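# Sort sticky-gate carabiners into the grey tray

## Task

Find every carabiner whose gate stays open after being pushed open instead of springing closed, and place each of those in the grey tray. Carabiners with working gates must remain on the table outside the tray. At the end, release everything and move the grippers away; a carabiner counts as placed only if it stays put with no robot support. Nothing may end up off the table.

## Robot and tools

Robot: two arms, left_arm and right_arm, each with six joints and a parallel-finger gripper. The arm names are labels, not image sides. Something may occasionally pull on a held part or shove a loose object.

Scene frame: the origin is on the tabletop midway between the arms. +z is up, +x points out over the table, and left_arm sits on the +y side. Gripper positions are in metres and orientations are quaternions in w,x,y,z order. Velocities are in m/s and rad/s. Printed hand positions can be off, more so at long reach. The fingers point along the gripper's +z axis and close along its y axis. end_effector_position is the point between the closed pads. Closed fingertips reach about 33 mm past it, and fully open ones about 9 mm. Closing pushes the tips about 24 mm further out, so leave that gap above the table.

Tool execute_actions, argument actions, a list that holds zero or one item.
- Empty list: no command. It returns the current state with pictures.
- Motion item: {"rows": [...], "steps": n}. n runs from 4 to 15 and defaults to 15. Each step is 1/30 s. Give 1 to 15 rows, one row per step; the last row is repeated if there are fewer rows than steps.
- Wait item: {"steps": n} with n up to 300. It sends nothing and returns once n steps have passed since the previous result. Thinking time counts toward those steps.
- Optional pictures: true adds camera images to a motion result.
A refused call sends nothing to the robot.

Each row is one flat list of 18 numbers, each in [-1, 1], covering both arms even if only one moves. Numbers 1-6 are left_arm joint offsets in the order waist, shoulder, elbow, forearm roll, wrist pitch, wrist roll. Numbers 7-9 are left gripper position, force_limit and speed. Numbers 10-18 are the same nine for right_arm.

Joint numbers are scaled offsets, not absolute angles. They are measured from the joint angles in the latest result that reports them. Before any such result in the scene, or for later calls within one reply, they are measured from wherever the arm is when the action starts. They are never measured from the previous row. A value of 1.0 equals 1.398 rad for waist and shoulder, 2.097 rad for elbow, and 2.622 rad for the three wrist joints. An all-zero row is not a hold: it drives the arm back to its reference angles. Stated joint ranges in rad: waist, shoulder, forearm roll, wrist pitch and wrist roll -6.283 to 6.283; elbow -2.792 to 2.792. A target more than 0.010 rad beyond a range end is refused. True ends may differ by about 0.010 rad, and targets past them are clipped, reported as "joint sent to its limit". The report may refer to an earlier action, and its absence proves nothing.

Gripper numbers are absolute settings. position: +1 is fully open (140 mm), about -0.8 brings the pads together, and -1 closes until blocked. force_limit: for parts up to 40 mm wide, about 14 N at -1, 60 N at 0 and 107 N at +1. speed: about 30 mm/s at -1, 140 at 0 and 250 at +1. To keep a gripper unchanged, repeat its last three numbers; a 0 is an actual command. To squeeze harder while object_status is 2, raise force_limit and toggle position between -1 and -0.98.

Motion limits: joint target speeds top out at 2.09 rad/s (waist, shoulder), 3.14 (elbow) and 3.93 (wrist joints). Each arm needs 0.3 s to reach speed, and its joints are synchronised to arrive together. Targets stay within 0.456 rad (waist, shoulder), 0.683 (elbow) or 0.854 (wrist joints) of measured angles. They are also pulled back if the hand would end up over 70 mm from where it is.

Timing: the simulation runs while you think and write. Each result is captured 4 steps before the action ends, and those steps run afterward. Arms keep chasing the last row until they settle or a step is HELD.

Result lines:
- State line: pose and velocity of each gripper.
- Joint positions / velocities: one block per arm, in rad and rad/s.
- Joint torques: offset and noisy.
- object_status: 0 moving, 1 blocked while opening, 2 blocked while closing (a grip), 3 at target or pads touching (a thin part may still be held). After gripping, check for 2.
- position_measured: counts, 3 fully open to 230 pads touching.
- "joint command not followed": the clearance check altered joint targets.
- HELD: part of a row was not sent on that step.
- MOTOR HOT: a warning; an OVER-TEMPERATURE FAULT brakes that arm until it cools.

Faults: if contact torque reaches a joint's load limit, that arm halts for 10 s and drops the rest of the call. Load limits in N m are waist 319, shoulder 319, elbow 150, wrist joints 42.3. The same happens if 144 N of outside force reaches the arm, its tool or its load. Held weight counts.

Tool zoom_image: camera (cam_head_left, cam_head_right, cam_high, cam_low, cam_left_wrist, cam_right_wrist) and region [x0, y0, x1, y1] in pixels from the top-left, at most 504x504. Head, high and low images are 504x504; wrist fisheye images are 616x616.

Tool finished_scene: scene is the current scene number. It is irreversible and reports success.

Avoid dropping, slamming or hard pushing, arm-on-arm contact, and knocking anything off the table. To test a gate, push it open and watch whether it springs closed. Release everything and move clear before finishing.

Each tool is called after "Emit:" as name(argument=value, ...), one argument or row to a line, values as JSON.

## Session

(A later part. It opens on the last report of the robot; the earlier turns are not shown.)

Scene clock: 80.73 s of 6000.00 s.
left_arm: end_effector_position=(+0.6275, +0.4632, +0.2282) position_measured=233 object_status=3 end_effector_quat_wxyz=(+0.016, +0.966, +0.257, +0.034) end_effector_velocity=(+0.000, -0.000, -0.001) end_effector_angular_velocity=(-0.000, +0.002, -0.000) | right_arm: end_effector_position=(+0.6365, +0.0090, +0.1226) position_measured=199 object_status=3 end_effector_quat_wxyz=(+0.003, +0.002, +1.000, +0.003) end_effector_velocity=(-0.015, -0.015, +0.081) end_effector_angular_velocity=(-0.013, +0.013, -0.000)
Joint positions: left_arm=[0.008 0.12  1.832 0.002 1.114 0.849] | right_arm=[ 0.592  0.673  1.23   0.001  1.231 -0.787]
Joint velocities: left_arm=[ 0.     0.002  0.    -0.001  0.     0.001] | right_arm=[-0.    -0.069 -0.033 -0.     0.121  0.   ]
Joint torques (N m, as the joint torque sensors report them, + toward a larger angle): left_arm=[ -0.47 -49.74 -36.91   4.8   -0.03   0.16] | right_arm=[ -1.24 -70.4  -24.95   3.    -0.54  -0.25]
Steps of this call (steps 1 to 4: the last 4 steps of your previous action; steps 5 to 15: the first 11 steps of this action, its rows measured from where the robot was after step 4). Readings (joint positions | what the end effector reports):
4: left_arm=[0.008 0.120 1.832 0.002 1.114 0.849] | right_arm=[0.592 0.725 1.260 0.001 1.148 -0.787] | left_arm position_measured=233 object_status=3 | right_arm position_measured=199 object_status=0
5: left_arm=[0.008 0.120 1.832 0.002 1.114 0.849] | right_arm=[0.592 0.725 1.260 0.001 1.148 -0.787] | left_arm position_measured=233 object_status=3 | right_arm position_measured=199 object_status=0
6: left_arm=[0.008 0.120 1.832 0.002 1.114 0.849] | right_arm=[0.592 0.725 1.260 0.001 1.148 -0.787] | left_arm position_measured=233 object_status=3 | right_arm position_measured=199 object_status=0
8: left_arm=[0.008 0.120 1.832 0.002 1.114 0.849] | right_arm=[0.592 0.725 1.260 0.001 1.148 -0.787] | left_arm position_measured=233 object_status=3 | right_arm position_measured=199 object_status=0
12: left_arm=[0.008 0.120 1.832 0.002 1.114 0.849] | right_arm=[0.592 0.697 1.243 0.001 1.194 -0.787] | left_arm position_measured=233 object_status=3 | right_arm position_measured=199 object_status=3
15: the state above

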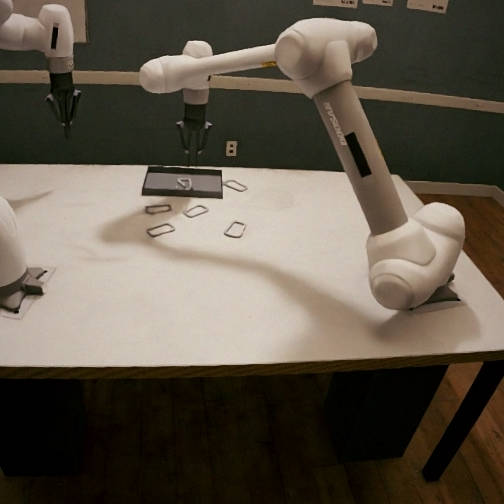

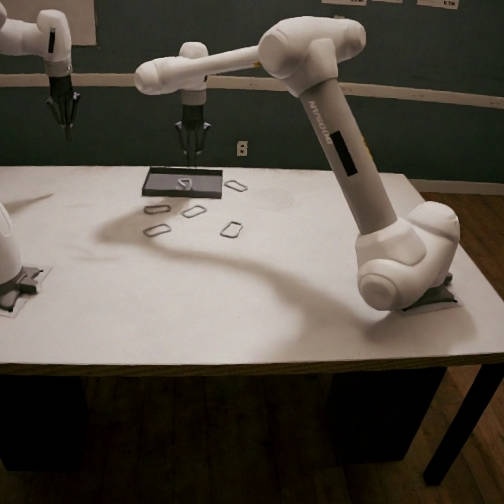

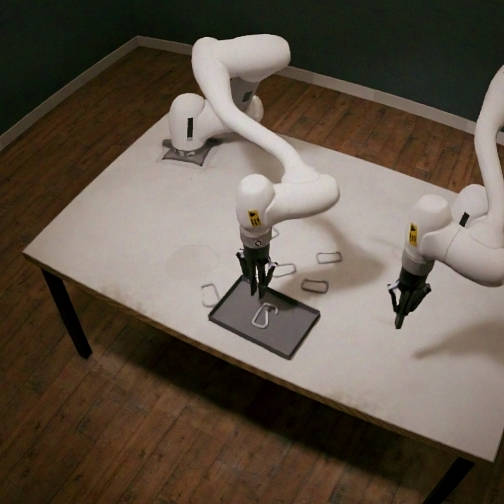

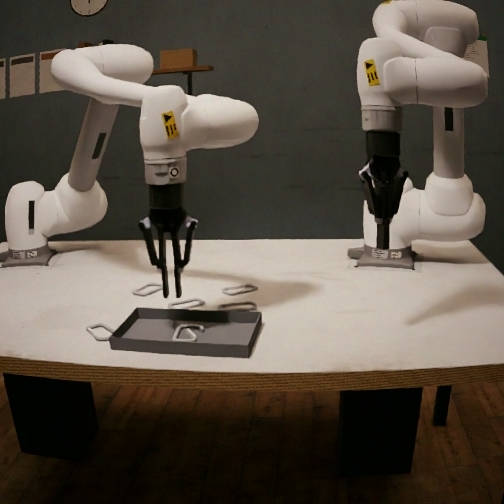

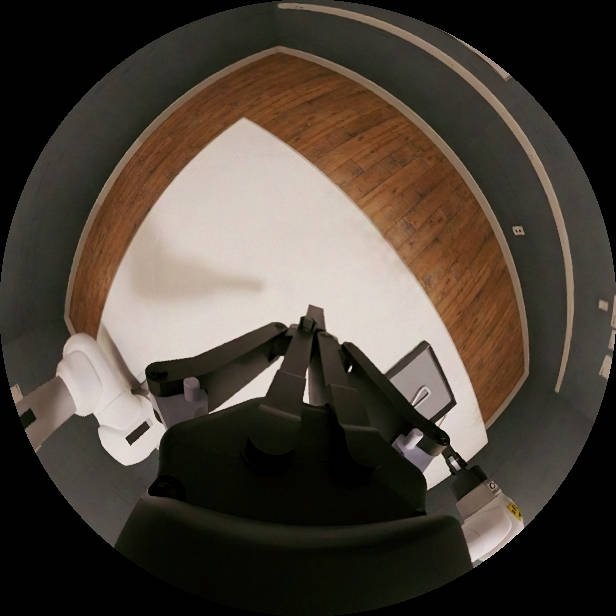

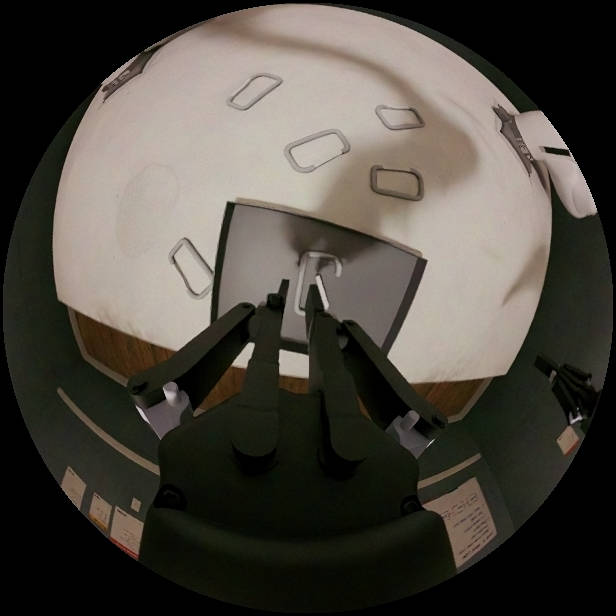

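Emit:
execute_actions(
  actions=[
    {"rows":[[0,0,0,0,0,0, -1,0,0, 0.119,-0.132,0.176,0,-0.067,0.429,0.3,0,0]],"steps":15},
  ],
)

Emit:
execute_actions(
  actions=[
    {"steps":14},
  ],
  pictures=true,
)

Emit:
zoom_image(
  camera="cam_right_wrist",
  region=[170,150,430,410],
)

Scene clock: 81.60 s of 6000.00 s.
left_arm: end_effector_position=(+0.6275, +0.4632, +0.2282) position_measured=233 object_status=3 end_effector_quat_wxyz=(+0.016, +0.966, +0.257, +0.034) end_effector_velocity=(-0.000, -0.001, +0.000) end_effector_angular_velocity=(+0.001, -0.000, -0.003) | right_arm: end_effector_position=(+0.5376, +0.0076, +0.1104) position_measured=128 object_status=0 end_effector_quat_wxyz=(+0.000, +0.202, +0.979, +0.001) end_effector_velocity=(-0.324, -0.028, -0.055) end_effector_angular_velocity=(-0.006, +0.013, -1.710)
Joint positions: left_arm=[0.008 0.12  1.832 0.002 1.114 0.849] | right_arm=[ 0.673  0.581  1.41   0.001  1.148 -0.303]
Joint velocities: left_arm=[-0.002 -0.     0.     0.001  0.     0.001] | right_arm=[ 0.268 -0.29   0.592  0.001 -0.29   1.978]
Joint torques (N m, as the joint torque sensors report them, + toward a larger angle): left_arm=[ -0.16 -49.84 -37.04   4.89  -0.06  -0.01] | right_arm=[  5.38 -96.86 -36.81   3.81  -0.09  -0.46]
Steps of this call (steps 1 to 4: the last 4 steps of your previous action; steps 5 to 15: the robot went on to your last target; steps 16 to 26: the first 11 steps of this action). Readings (joint positions | what the end effector reports):
16: left_arm=[0.008 0.120 1.832 0.002 1.114 0.849] | right_arm=[0.592 0.669 1.228 0.001 1.237 -0.787] | left_arm position_measured=233 object_status=3 | right_arm position_measured=199 object_status=0
17: left_arm=[0.008 0.120 1.832 0.002 1.114 0.849] | right_arm=[0.593 0.668 1.232 0.001 1.236 -0.780] | left_arm position_measured=233 object_status=3 | right_arm position_measured=196 object_status=0
19: left_arm=[0.008 0.120 1.832 0.002 1.114 0.849] | right_arm=[0.604 0.656 1.257 0.001 1.223 -0.724] | left_arm position_measured=233 object_status=3 | right_arm position_measured=181 object_status=0
23: left_arm=[0.008 0.120 1.832 0.002 1.114 0.849] | right_arm=[0.645 0.611 1.349 0.001 1.178 -0.495] | left_arm position_measured=233 object_status=3 | right_arm position_measured=151 object_status=0
26: the state above

Scene clock: 82.07 s of 6000.00 s.
left_arm: end_effector_position=(+0.6275, +0.4632, +0.2282) position_measured=233 object_status=3 end_effector_quat_wxyz=(+0.016, +0.966, +0.257, +0.034) end_effector_velocity=(+0.000, -0.000, -0.000) end_effector_angular_velocity=(-0.001, +0.000, +0.000) | right_arm: end_effector_position=(+0.4349, -0.0107, +0.0915) position_measured=91 object_status=3 end_effector_quat_wxyz=(-0.000, +0.462, +0.887, -0.000) end_effector_velocity=(-0.004, -0.002, -0.001) end_effector_angular_velocity=(-0.000, +0.000, -0.029)
Joint positions: left_arm=[0.008 0.12  1.832 0.002 1.114 0.849] | right_arm=[0.758 0.488 1.599 0.001 1.055 0.336]
Joint velocities: left_arm=[ 0.     0.    -0.    -0.001 -0.     0.   ] | right_arm=[ 0.003 -0.004  0.009  0.    -0.005  0.031]
Joint torques (N m, as the joint torque sensors report them, + toward a larger angle): left_arm=[  0.04 -49.32 -37.07   4.95   0.01  -0.02] | right_arm=[  1.66 -84.92 -35.46   4.    -0.12  -0.17]
Kept back: nothing.
Steps of this call (steps 1 to 4: the last 4 steps of your previous action; steps 5 to 14: the robot went on to your last target). Readings (joint positions | what the end effector reports):
1: left_arm=[0.008 0.120 1.832 0.002 1.114 0.849] | right_arm=[0.682 0.571 1.430 0.001 1.138 -0.235] | left_arm position_measured=233 object_status=3 | right_arm position_measured=120 object_status=0
2: left_arm=[0.008 0.120 1.832 0.002 1.114 0.849] | right_arm=[0.691 0.561 1.450 0.001 1.128 -0.167] | left_arm position_measured=233 object_status=3 | right_arm position_measured=113 object_status=0
4: left_arm=[0.008 0.120 1.832 0.002 1.114 0.849] | right_arm=[0.709 0.542 1.490 0.001 1.109 -0.031] | left_arm position_measured=233 object_status=3 | right_arm position_measured=97 object_status=0
8: left_arm=[0.008 0.120 1.832 0.002 1.114 0.849] | right_arm=[0.743 0.505 1.564 0.001 1.072 0.220] | left_arm position_measured=233 object_status=3 | right_arm position_measured=91 object_status=0
14: the state above

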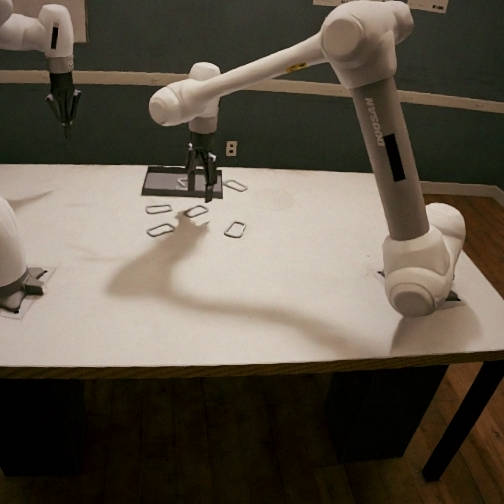

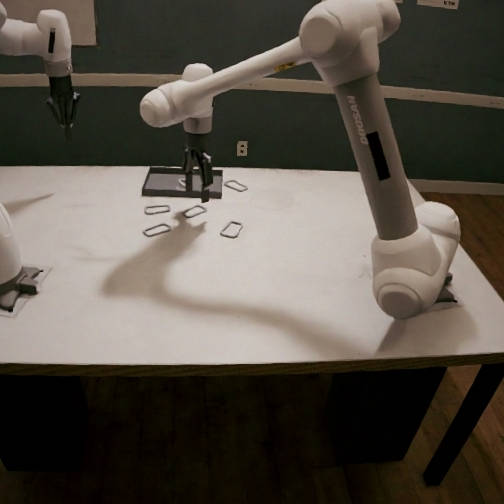

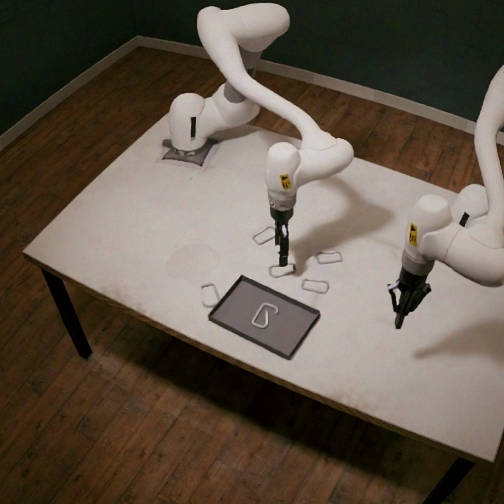

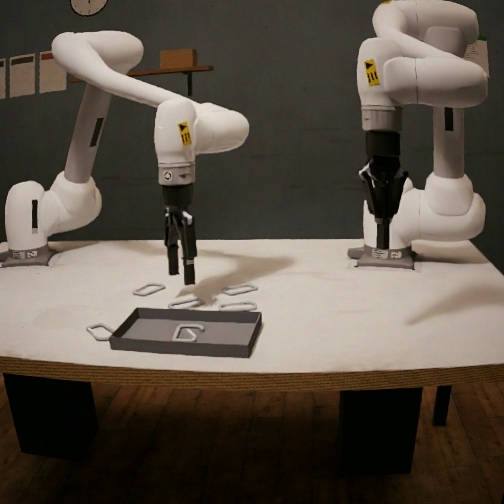

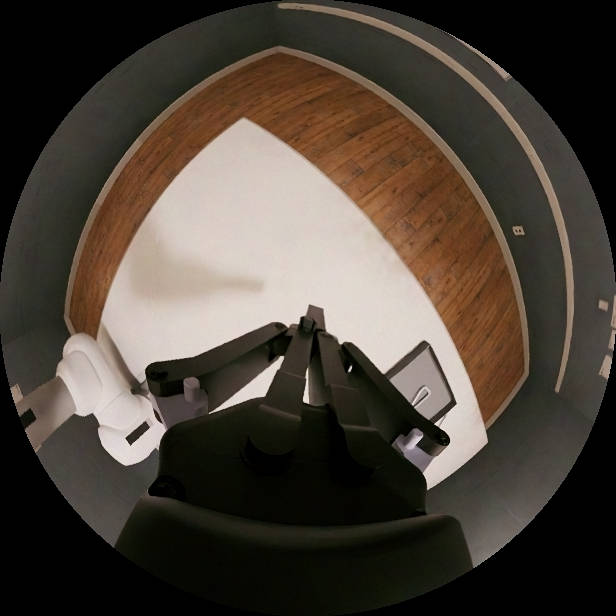

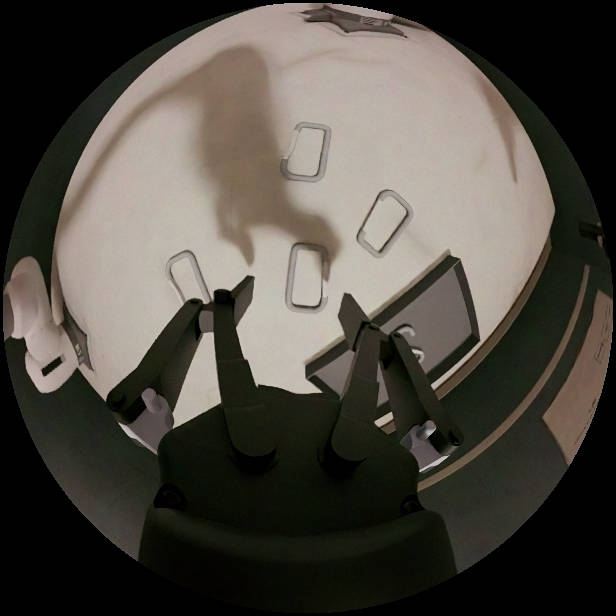

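Region (170, 150, 430, 410) of cam_right_wrist's 616x616 image, scaled by 1.938, with more detail than that image has.

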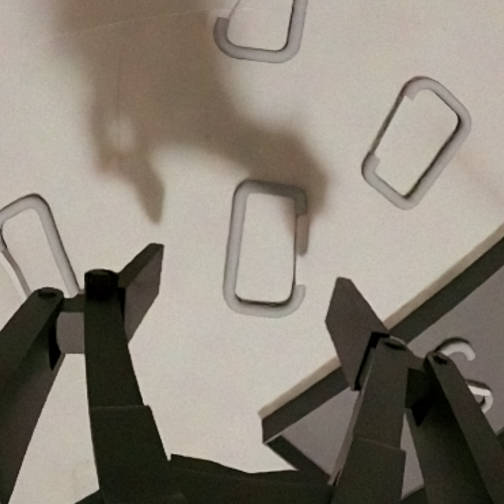

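Emit:
execute_actions(
  actions=[
    {"rows":[[0,0,0,0,0,0, -1,0,0, 0,0.028,0.014,0,-0.028,0,0.3,0,0]],"steps":15},
  ],
  pictures=true,
)

Emit:
zoom_image(
  camera="cam_right_wrist",
  region=[200,200,400,400],
)

Scene clock: 82.63 s of 6000.00 s.
left_arm: end_effector_position=(+0.6275, +0.4632, +0.2282) position_measured=233 object_status=3 end_effector_quat_wxyz=(+0.016, +0.966, +0.257, +0.034) end_effector_velocity=(+0.000, -0.001, -0.001) end_effector_angular_velocity=(+0.000, +0.002, -0.002) | right_arm: end_effector_position=(+0.4364, -0.0082, +0.0476) position_measured=91 object_status=3 end_effector_quat_wxyz=(-0.000, +0.462, +0.887, +0.002) end_effector_velocity=(+0.000, -0.000, -0.008) end_effector_angular_velocity=(-0.001, +0.000, +0.002)
Joint positions: left_arm=[0.008 0.12  1.832 0.002 1.114 0.849] | right_arm=[0.759 0.527 1.628 0.001 0.983 0.336]
Joint velocities: left_arm=[-0.002  0.002 -0.    -0.    -0.     0.001] | right_arm=[-0.     0.007  0.004 -0.001 -0.01  -0.001]
Joint torques (N m, as the joint torque sensors report them, + toward a larger angle): left_arm=[  0.   -49.45 -37.07   4.99  -0.09  -0.05] | right_arm=[  2.18 -89.98 -33.05   3.78  -0.41  -0.25]
Steps of this call (steps 1 to 6: the robot went on to your last target; steps 7 to 17: the first 11 steps of this action). Readings (joint positions | what the end effector reports):
7: left_arm=[0.008 0.120 1.832 0.002 1.114 0.849] | right_arm=[0.759 0.488 1.599 0.001 1.055 0.338] | left_arm position_measured=233 object_status=3 | right_arm position_measured=91 object_status=3
8: left_arm=[0.008 0.120 1.832 0.002 1.114 0.849] | right_arm=[0.759 0.491 1.602 0.001 1.048 0.338] | left_arm position_measured=233 object_status=3 | right_arm position_measured=91 object_status=3
10: left_arm=[0.008 0.120 1.832 0.002 1.114 0.849] | right_arm=[0.759 0.511 1.617 0.001 1.012 0.337] | left_arm position_measured=233 object_status=3 | right_arm position_measured=91 object_status=3
14: left_arm=[0.008 0.120 1.832 0.002 1.114 0.849] | right_arm=[0.759 0.526 1.627 0.001 0.985 0.336] | left_arm position_measured=233 object_status=3 | right_arm position_measured=91 object_status=3
17: the state above

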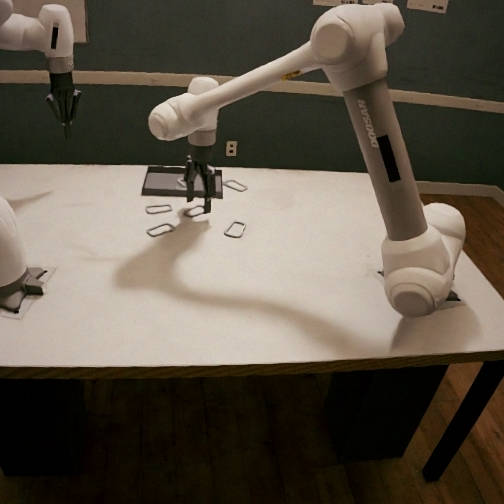

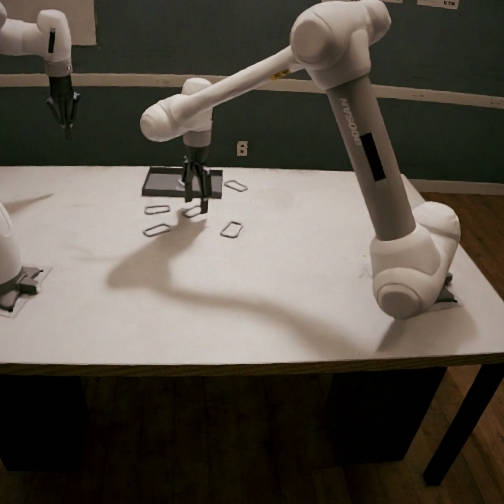

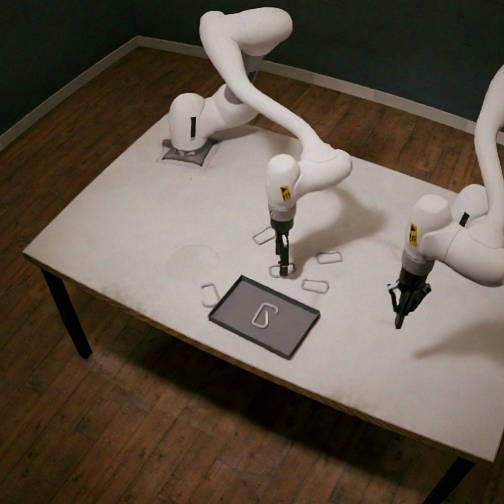

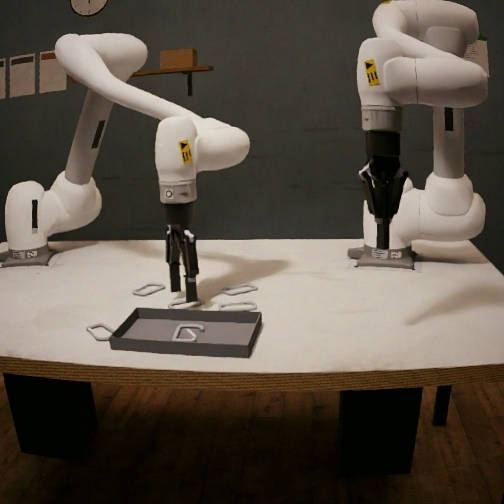

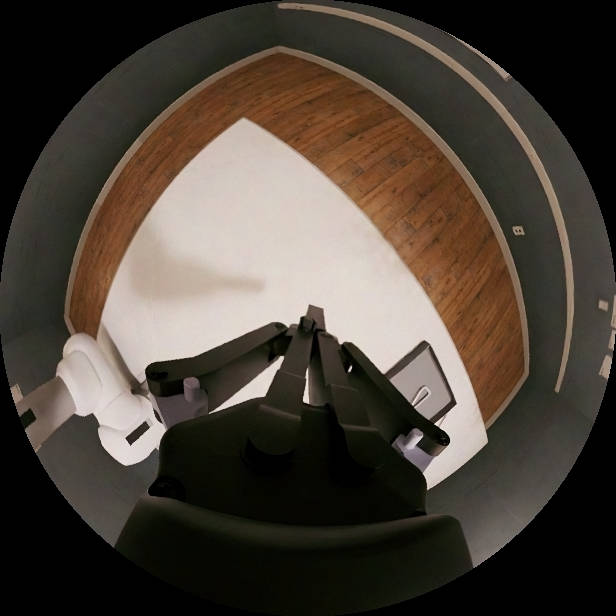

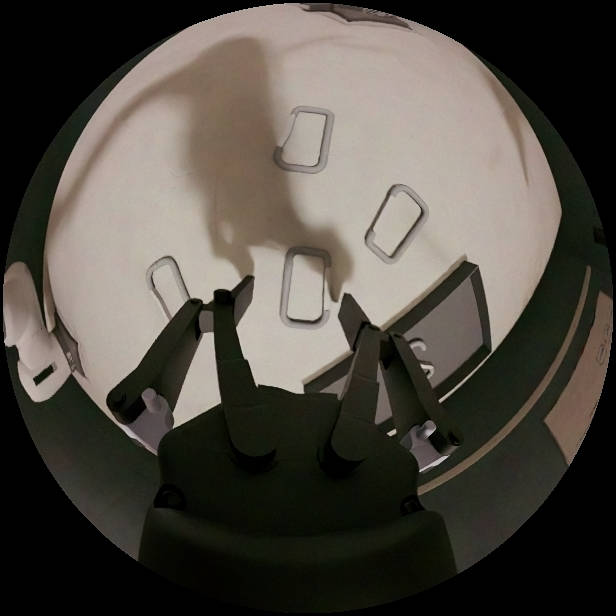

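Region (200, 200, 400, 400) of cam_right_wrist's 616x616 image, scaled by 2.520, with more detail than that image has.

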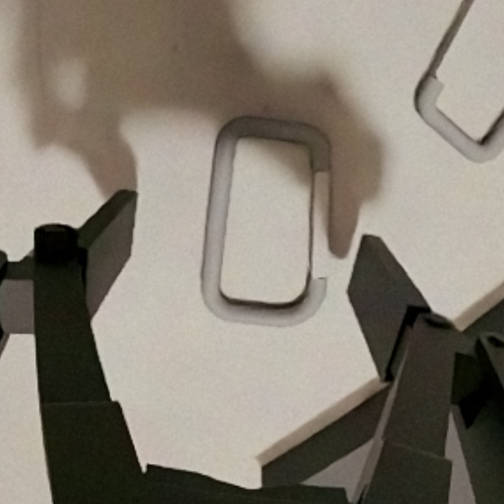

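Emit:
execute_actions(
  actions=[
    {"rows":[[0,0,0,0,0,0, -1,0,0, 0.0033,0.0067,-0.0074,0,0.0024,0.002,0.2,0,0],[0,0,0,0,0,0, -1,0,0, 0.0033,0.0067,-0.0074,0,0.0024,0.002,0.2,0,0],[0,0,0,0,0,0, -1,0,0, 0.0033,0.0067,-0.0074,0,0.0024,0.002,0.2,0,0],[0,0,0,0,0,0, -1,0,0, 0.0033,0.0067,-0.0074,0,0.0024,0.002,0.2,0,0],[0,0,0,0,0,0, -1,0,0, 0.0033,0.0067,-0.0074,0,0.0024,0.002,0.2,0,0],[0,0,0,0,0,0, -1,0,0, 0.0033,0.0067,-0.0074,0,0.0024,0.002,0.2,0,0],[0,0,0,0,0,0, -1,0,0, 0.0033,0.0127,-0.0038,0,-0.0032,0.002,0.2,0,0]],"steps":15},
  ],
)

Emit:
execute_actions(
  actions=[
    {"steps":5},
  ],
  pictures=true,
)

Emit:
zoom_image(
  camera="cam_right_wrist",
  region=[200,200,400,400],
)

Scene clock: 83.57 s of 6000.00 s.
left_arm: end_effector_position=(+0.6275, +0.4632, +0.2282) position_measured=233 object_status=3 end_effector_quat_wxyz=(+0.016, +0.966, +0.257, +0.034) end_effector_velocity=(+0.000, -0.000, -0.000) end_effector_angular_velocity=(+0.001, -0.000, -0.002) | right_arm: end_effector_position=(+0.4371, -0.0015, +0.0391) position_measured=104 object_status=0 end_effector_quat_wxyz=(-0.000, +0.462, +0.887, +0.001) end_effector_velocity=(-0.001, +0.001, -0.024) end_effector_angular_velocity=(+0.002, -0.001, +0.001)
Joint positions: left_arm=[0.008 0.12  1.832 0.002 1.114 0.849] | right_arm=[0.763 0.543 1.618 0.001 0.977 0.341]
Joint velocities: left_arm=[-0.001  0.    -0.     0.001 -0.     0.001] | right_arm=[ 0.002  0.021  0.015  0.    -0.039  0.001]
Joint torques (N m, as the joint torque sensors report them, + toward a larger angle): left_arm=[  0.05 -50.23 -37.33   4.91  -0.08   0.  ] | right_arm=[  2.61 -95.41 -35.65   3.73  -0.02  -0.22]
Steps of this call (steps 1 to 4: the last 4 steps of your previous action; steps 5 to 15: the robot went on to your last target; steps 16 to 17: nothing new was sent; steps 18 to 28: the first 11 steps of this action). Readings (joint positions | what the end effector reports):
18: left_arm=[0.008 0.120 1.832 0.002 1.114 0.849] | right_arm=[0.758 0.528 1.628 0.001 0.982 0.336] | left_arm position_measured=233 object_status=3 | right_arm position_measured=91 object_status=0
19: left_arm=[0.008 0.120 1.832 0.002 1.114 0.849] | right_arm=[0.759 0.529 1.625 0.001 0.983 0.336] | left_arm position_measured=233 object_status=3 | right_arm position_measured=94 object_status=0
21: left_arm=[0.008 0.120 1.832 0.002 1.114 0.849] | right_arm=[0.761 0.534 1.617 0.001 0.987 0.339] | left_arm position_measured=233 object_status=3 | right_arm position_measured=104 object_status=0
25: left_arm=[0.008 0.120 1.832 0.002 1.114 0.849] | right_arm=[0.763 0.538 1.614 0.001 0.986 0.341] | left_arm position_measured=233 object_status=3 | right_arm position_measured=104 object_status=0
28: the state above

Scene clock: 83.73 s of 6000.00 s.
left_arm: end_effector_position=(+0.6275, +0.4632, +0.2282) position_measured=233 object_status=3 end_effector_quat_wxyz=(+0.016, +0.966, +0.257, +0.034) end_effector_velocity=(+0.000, +0.001, +0.000) end_effector_angular_velocity=(+0.000, -0.001, -0.001) | right_arm: end_effector_position=(+0.4369, -0.0015, +0.0376) position_measured=104 object_status=3 end_effector_quat_wxyz=(-0.000, +0.462, +0.887, +0.001) end_effector_velocity=(-0.000, -0.000, -0.001) end_effector_angular_velocity=(+0.001, -0.001, -0.001)
Joint positions: left_arm=[0.008 0.12  1.832 0.002 1.114 0.849] | right_arm=[0.763 0.545 1.62  0.001 0.975 0.341]
Joint velocities: left_arm=[ 0.001 -0.001  0.     0.     0.     0.002] | right_arm=[ 0.    -0.     0.002 -0.    -0.003  0.001]
Joint torques (N m, as the joint torque sensors report them, + toward a larger angle): left_arm=[ -0.09 -49.64 -37.1    4.96   0.05   0.08] | right_arm=[  3.48 -90.81 -32.81   3.54   0.22  -0.23]
Kept back: nothing.
Steps of this call (steps 1 to 4: the last 4 steps of your previous action; step 5: the robot went on to your last target). Readings (joint positions | what the end effector reports):
1: left_arm=[0.008 0.120 1.832 0.002 1.114 0.849] | right_arm=[0.763 0.544 1.619 0.001 0.976 0.341] | left_arm position_measured=233 object_status=3 | right_arm position_measured=104 object_status=0
2: left_arm=[0.008 0.120 1.832 0.002 1.114 0.849] | right_arm=[0.763 0.544 1.619 0.001 0.975 0.341] | left_arm position_measured=233 object_status=3 | right_arm position_measured=104 object_status=0
4: left_arm=[0.008 0.120 1.832 0.002 1.114 0.849] | right_arm=[0.763 0.545 1.619 0.001 0.975 0.341] | left_arm position_measured=233 object_status=3 | right_arm position_measured=104 object_status=3
5: the state above

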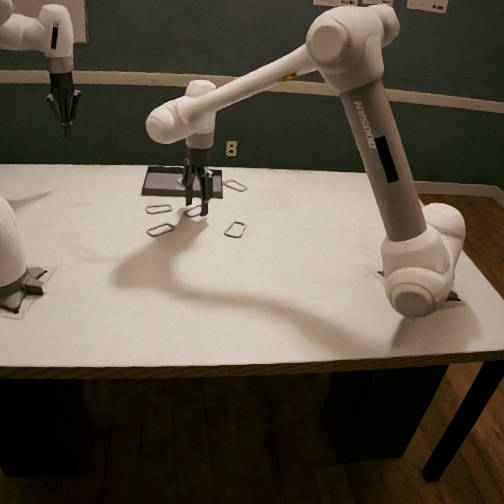

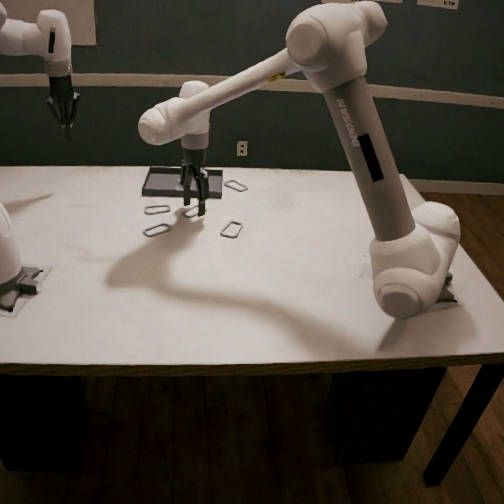

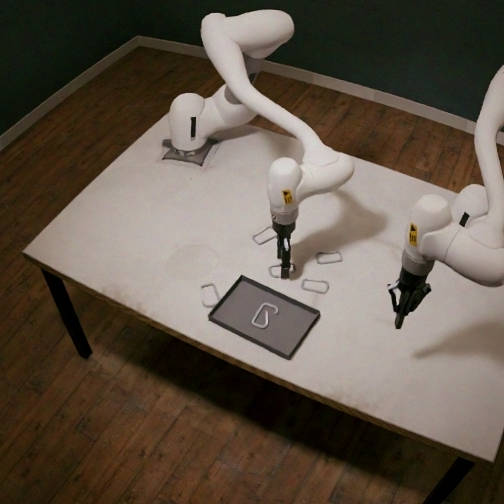

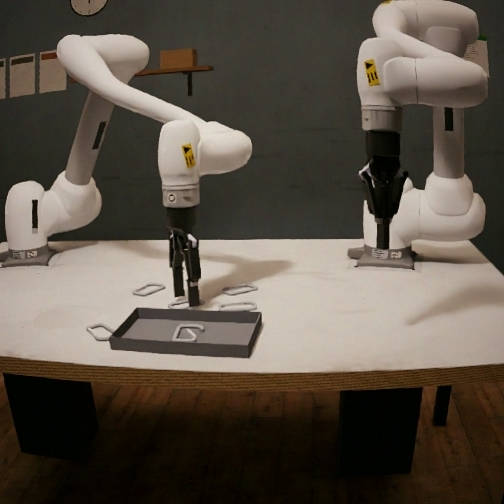

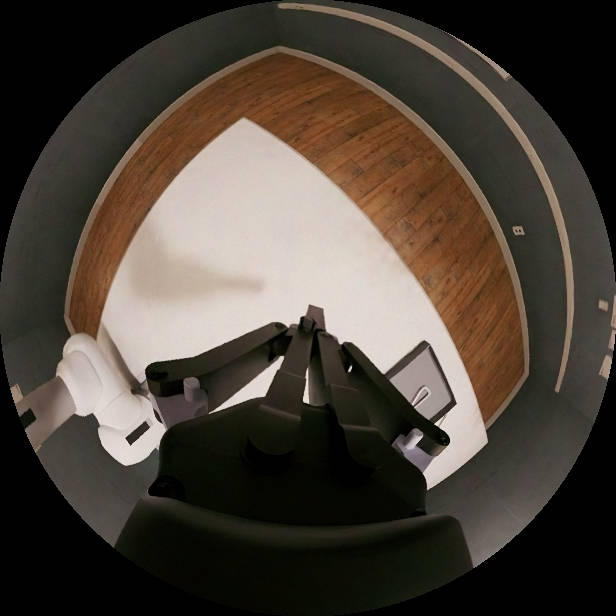

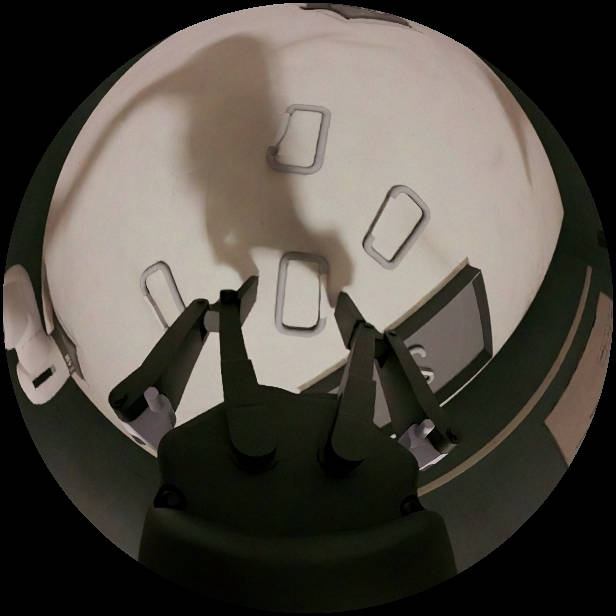

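Region (200, 200, 400, 400) of cam_right_wrist's 616x616 image, scaled by 2.520, with more detail than that image has.

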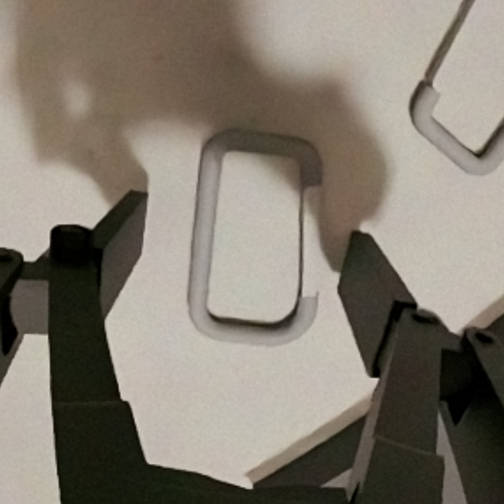

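Emit:
execute_actions(
  actions=[
    {"rows":[[0,0,0,0,0,0, -1,0,0, 0,0.0007,0.0003,0,-0.0007,0,-0.2,-0.2,0]],"steps":15},
  ],
)

Emit:
execute_actions(
  actions=[
    {"rows":[[0,0,0,0,0,0, -1,0,0, 0,0,0,0,0,0,-0.4,-0.2,-0.4]],"steps":15},
  ],
  pictures=true,
)

Emit:
zoom_image(
  camera="cam_right_wrist",
  region=[200,200,400,400],
)

Scene clock: 84.27 s of 6000.00 s.
left_arm: end_effector_position=(+0.6275, +0.4632, +0.2282) position_measured=233 object_status=3 end_effector_quat_wxyz=(+0.016, +0.966, +0.257, +0.034) end_effector_velocity=(+0.000, -0.000, -0.001) end_effector_angular_velocity=(+0.000, +0.002, -0.001) | right_arm: end_effector_position=(+0.4369, -0.0013, +0.0366) position_measured=154 object_status=0 end_effector_quat_wxyz=(-0.000, +0.462, +0.887, +0.002) end_effector_velocity=(-0.000, +0.000, -0.000) end_effector_angular_velocity=(+0.000, +0.000, -0.000)
Joint positions: left_arm=[0.008 0.12  1.832 0.002 1.114 0.849] | right_arm=[0.763 0.546 1.62  0.001 0.973 0.341]
Joint velocities: left_arm=[-0.001  0.002  0.    -0.    -0.     0.001] | right_arm=[ 0.     0.     0.     0.    -0.001  0.   ]
Joint torques (N m, as the joint torque sensors report them, + toward a larger angle): left_arm=[ -0.22 -49.24 -37.07   4.88  -0.04   0.  ] | right_arm=[  4.28 -80.22 -28.24   3.45  -1.21  -0.07]
Steps of this call (steps 1 to 5: the robot went on to your last target; steps 6 to 16: the first 11 steps of this action). Readings (joint positions | what the end effector reports):
6: left_arm=[0.008 0.120 1.832 0.002 1.114 0.849] | right_arm=[0.763 0.545 1.620 0.001 0.974 0.341] | left_arm position_measured=233 object_status=3 | right_arm position_measured=104 object_status=0
7: left_arm=[0.008 0.120 1.832 0.002 1.114 0.849] | right_arm=[0.763 0.545 1.620 0.001 0.974 0.341] | left_arm position_measured=233 object_status=3 | right_arm position_measured=106 object_status=0
9: left_arm=[0.008 0.120 1.832 0.002 1.114 0.849] | right_arm=[0.763 0.545 1.620 0.001 0.973 0.341] | left_arm position_measured=233 object_status=3 | right_arm position_measured=122 object_status=0
13: left_arm=[0.008 0.120 1.832 0.002 1.114 0.849] | right_arm=[0.763 0.546 1.620 0.001 0.973 0.341] | left_arm position_measured=233 object_status=3 | right_arm position_measured=151 object_status=0
16: the state above

Scene clock: 84.77 s of 6000.00 s.
left_arm: end_effector_position=(+0.6275, +0.4632, +0.2282) position_measured=233 object_status=3 end_effector_quat_wxyz=(+0.016, +0.966, +0.257, +0.034) end_effector_velocity=(+0.000, -0.000, +0.000) end_effector_angular_velocity=(+0.000, -0.000, -0.000) | right_arm: end_effector_position=(+0.4370, -0.0013, +0.0367) position_measured=174 object_status=2 end_effector_quat_wxyz=(-0.000, +0.462, +0.887, +0.002) end_effector_velocity=(+0.000, -0.000, -0.001) end_effector_angular_velocity=(-0.001, +0.000, +0.001)
Joint positions: left_arm=[0.008 0.12  1.832 0.002 1.114 0.849] | right_arm=[0.763 0.546 1.62  0.001 0.973 0.341]
Joint velocities: left_arm=[-0. -0. -0.  0.  0.  0.] | right_arm=[-0.     0.001  0.    -0.    -0.    -0.001]
Joint torques (N m, as the joint torque sensors report them, + toward a larger angle): left_arm=[  0.1  -49.95 -37.15   4.84  -0.01   0.03] | right_arm=[ -0.34 -35.5  -11.22   1.7   -6.49  -0.25]
Steps of this call (steps 1 to 4: the last 4 steps of your previous action; steps 5 to 15: the first 11 steps of this action, its rows measured from where the robot was after step 4). Readings (joint positions | what the end effector reports):
4: left_arm=[0.008 0.120 1.832 0.002 1.114 0.849] | right_arm=[0.763 0.546 1.620 0.001 0.973 0.341] | left_arm position_measured=233 object_status=3 | right_arm position_measured=154 object_status=3
5: left_arm=[0.008 0.120 1.832 0.002 1.114 0.849] | right_arm=[0.763 0.546 1.620 0.001 0.973 0.341] | left_arm position_measured=233 object_status=3 | right_arm position_measured=154 object_status=0
6: left_arm=[0.008 0.120 1.832 0.002 1.114 0.849] | right_arm=[0.763 0.546 1.620 0.001 0.973 0.341] | left_arm position_measured=233 object_status=3 | right_arm position_measured=156 object_status=0
8: left_arm=[0.008 0.120 1.832 0.002 1.114 0.849] | right_arm=[0.763 0.546 1.620 0.001 0.973 0.341] | left_arm position_measured=233 object_status=3 | right_arm position_measured=166 object_status=0
12: left_arm=[0.008 0.120 1.832 0.002 1.114 0.849] | right_arm=[0.763 0.546 1.620 0.001 0.973 0.341] | left_arm position_measured=233 object_status=3 | right_arm position_measured=174 object_status=0
15: the state above

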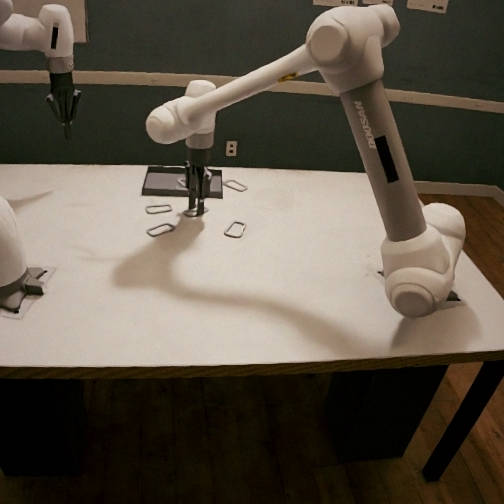

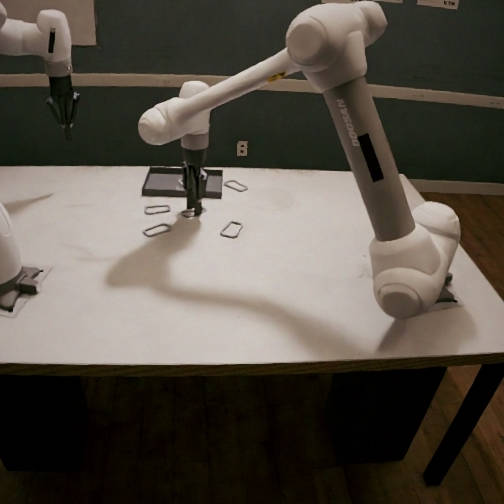

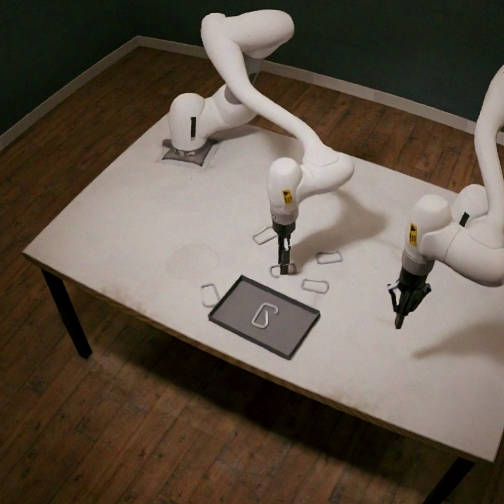

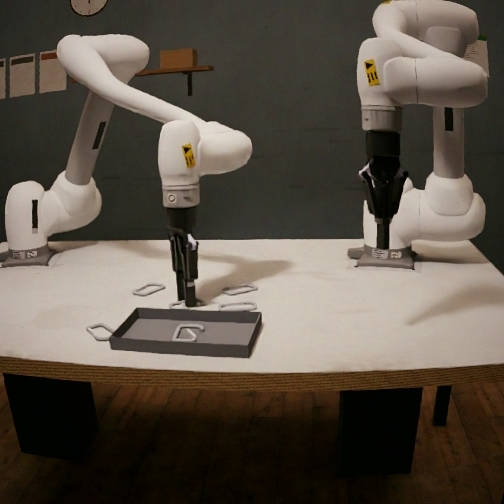

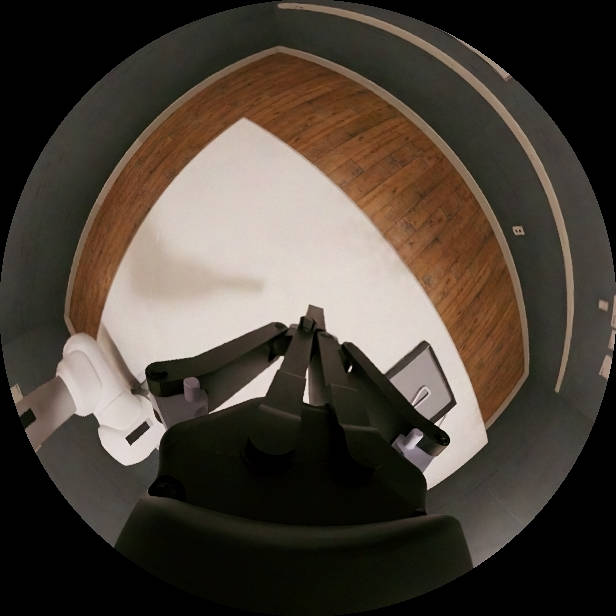

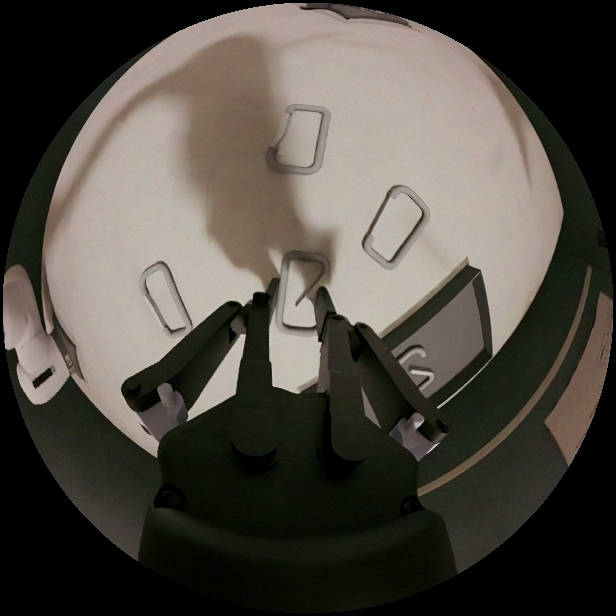

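Region (200, 200, 400, 400) of cam_right_wrist's 616x616 image, scaled by 2.520, with more detail than that image has.

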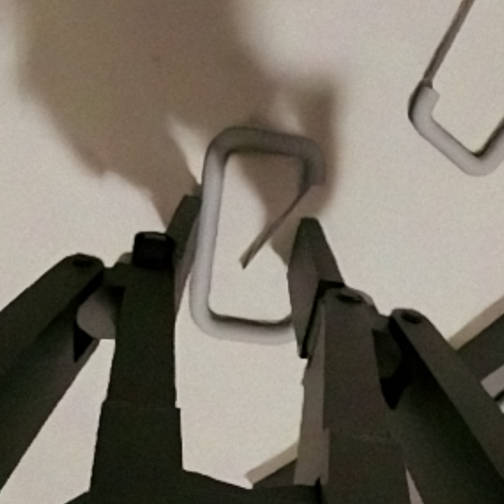

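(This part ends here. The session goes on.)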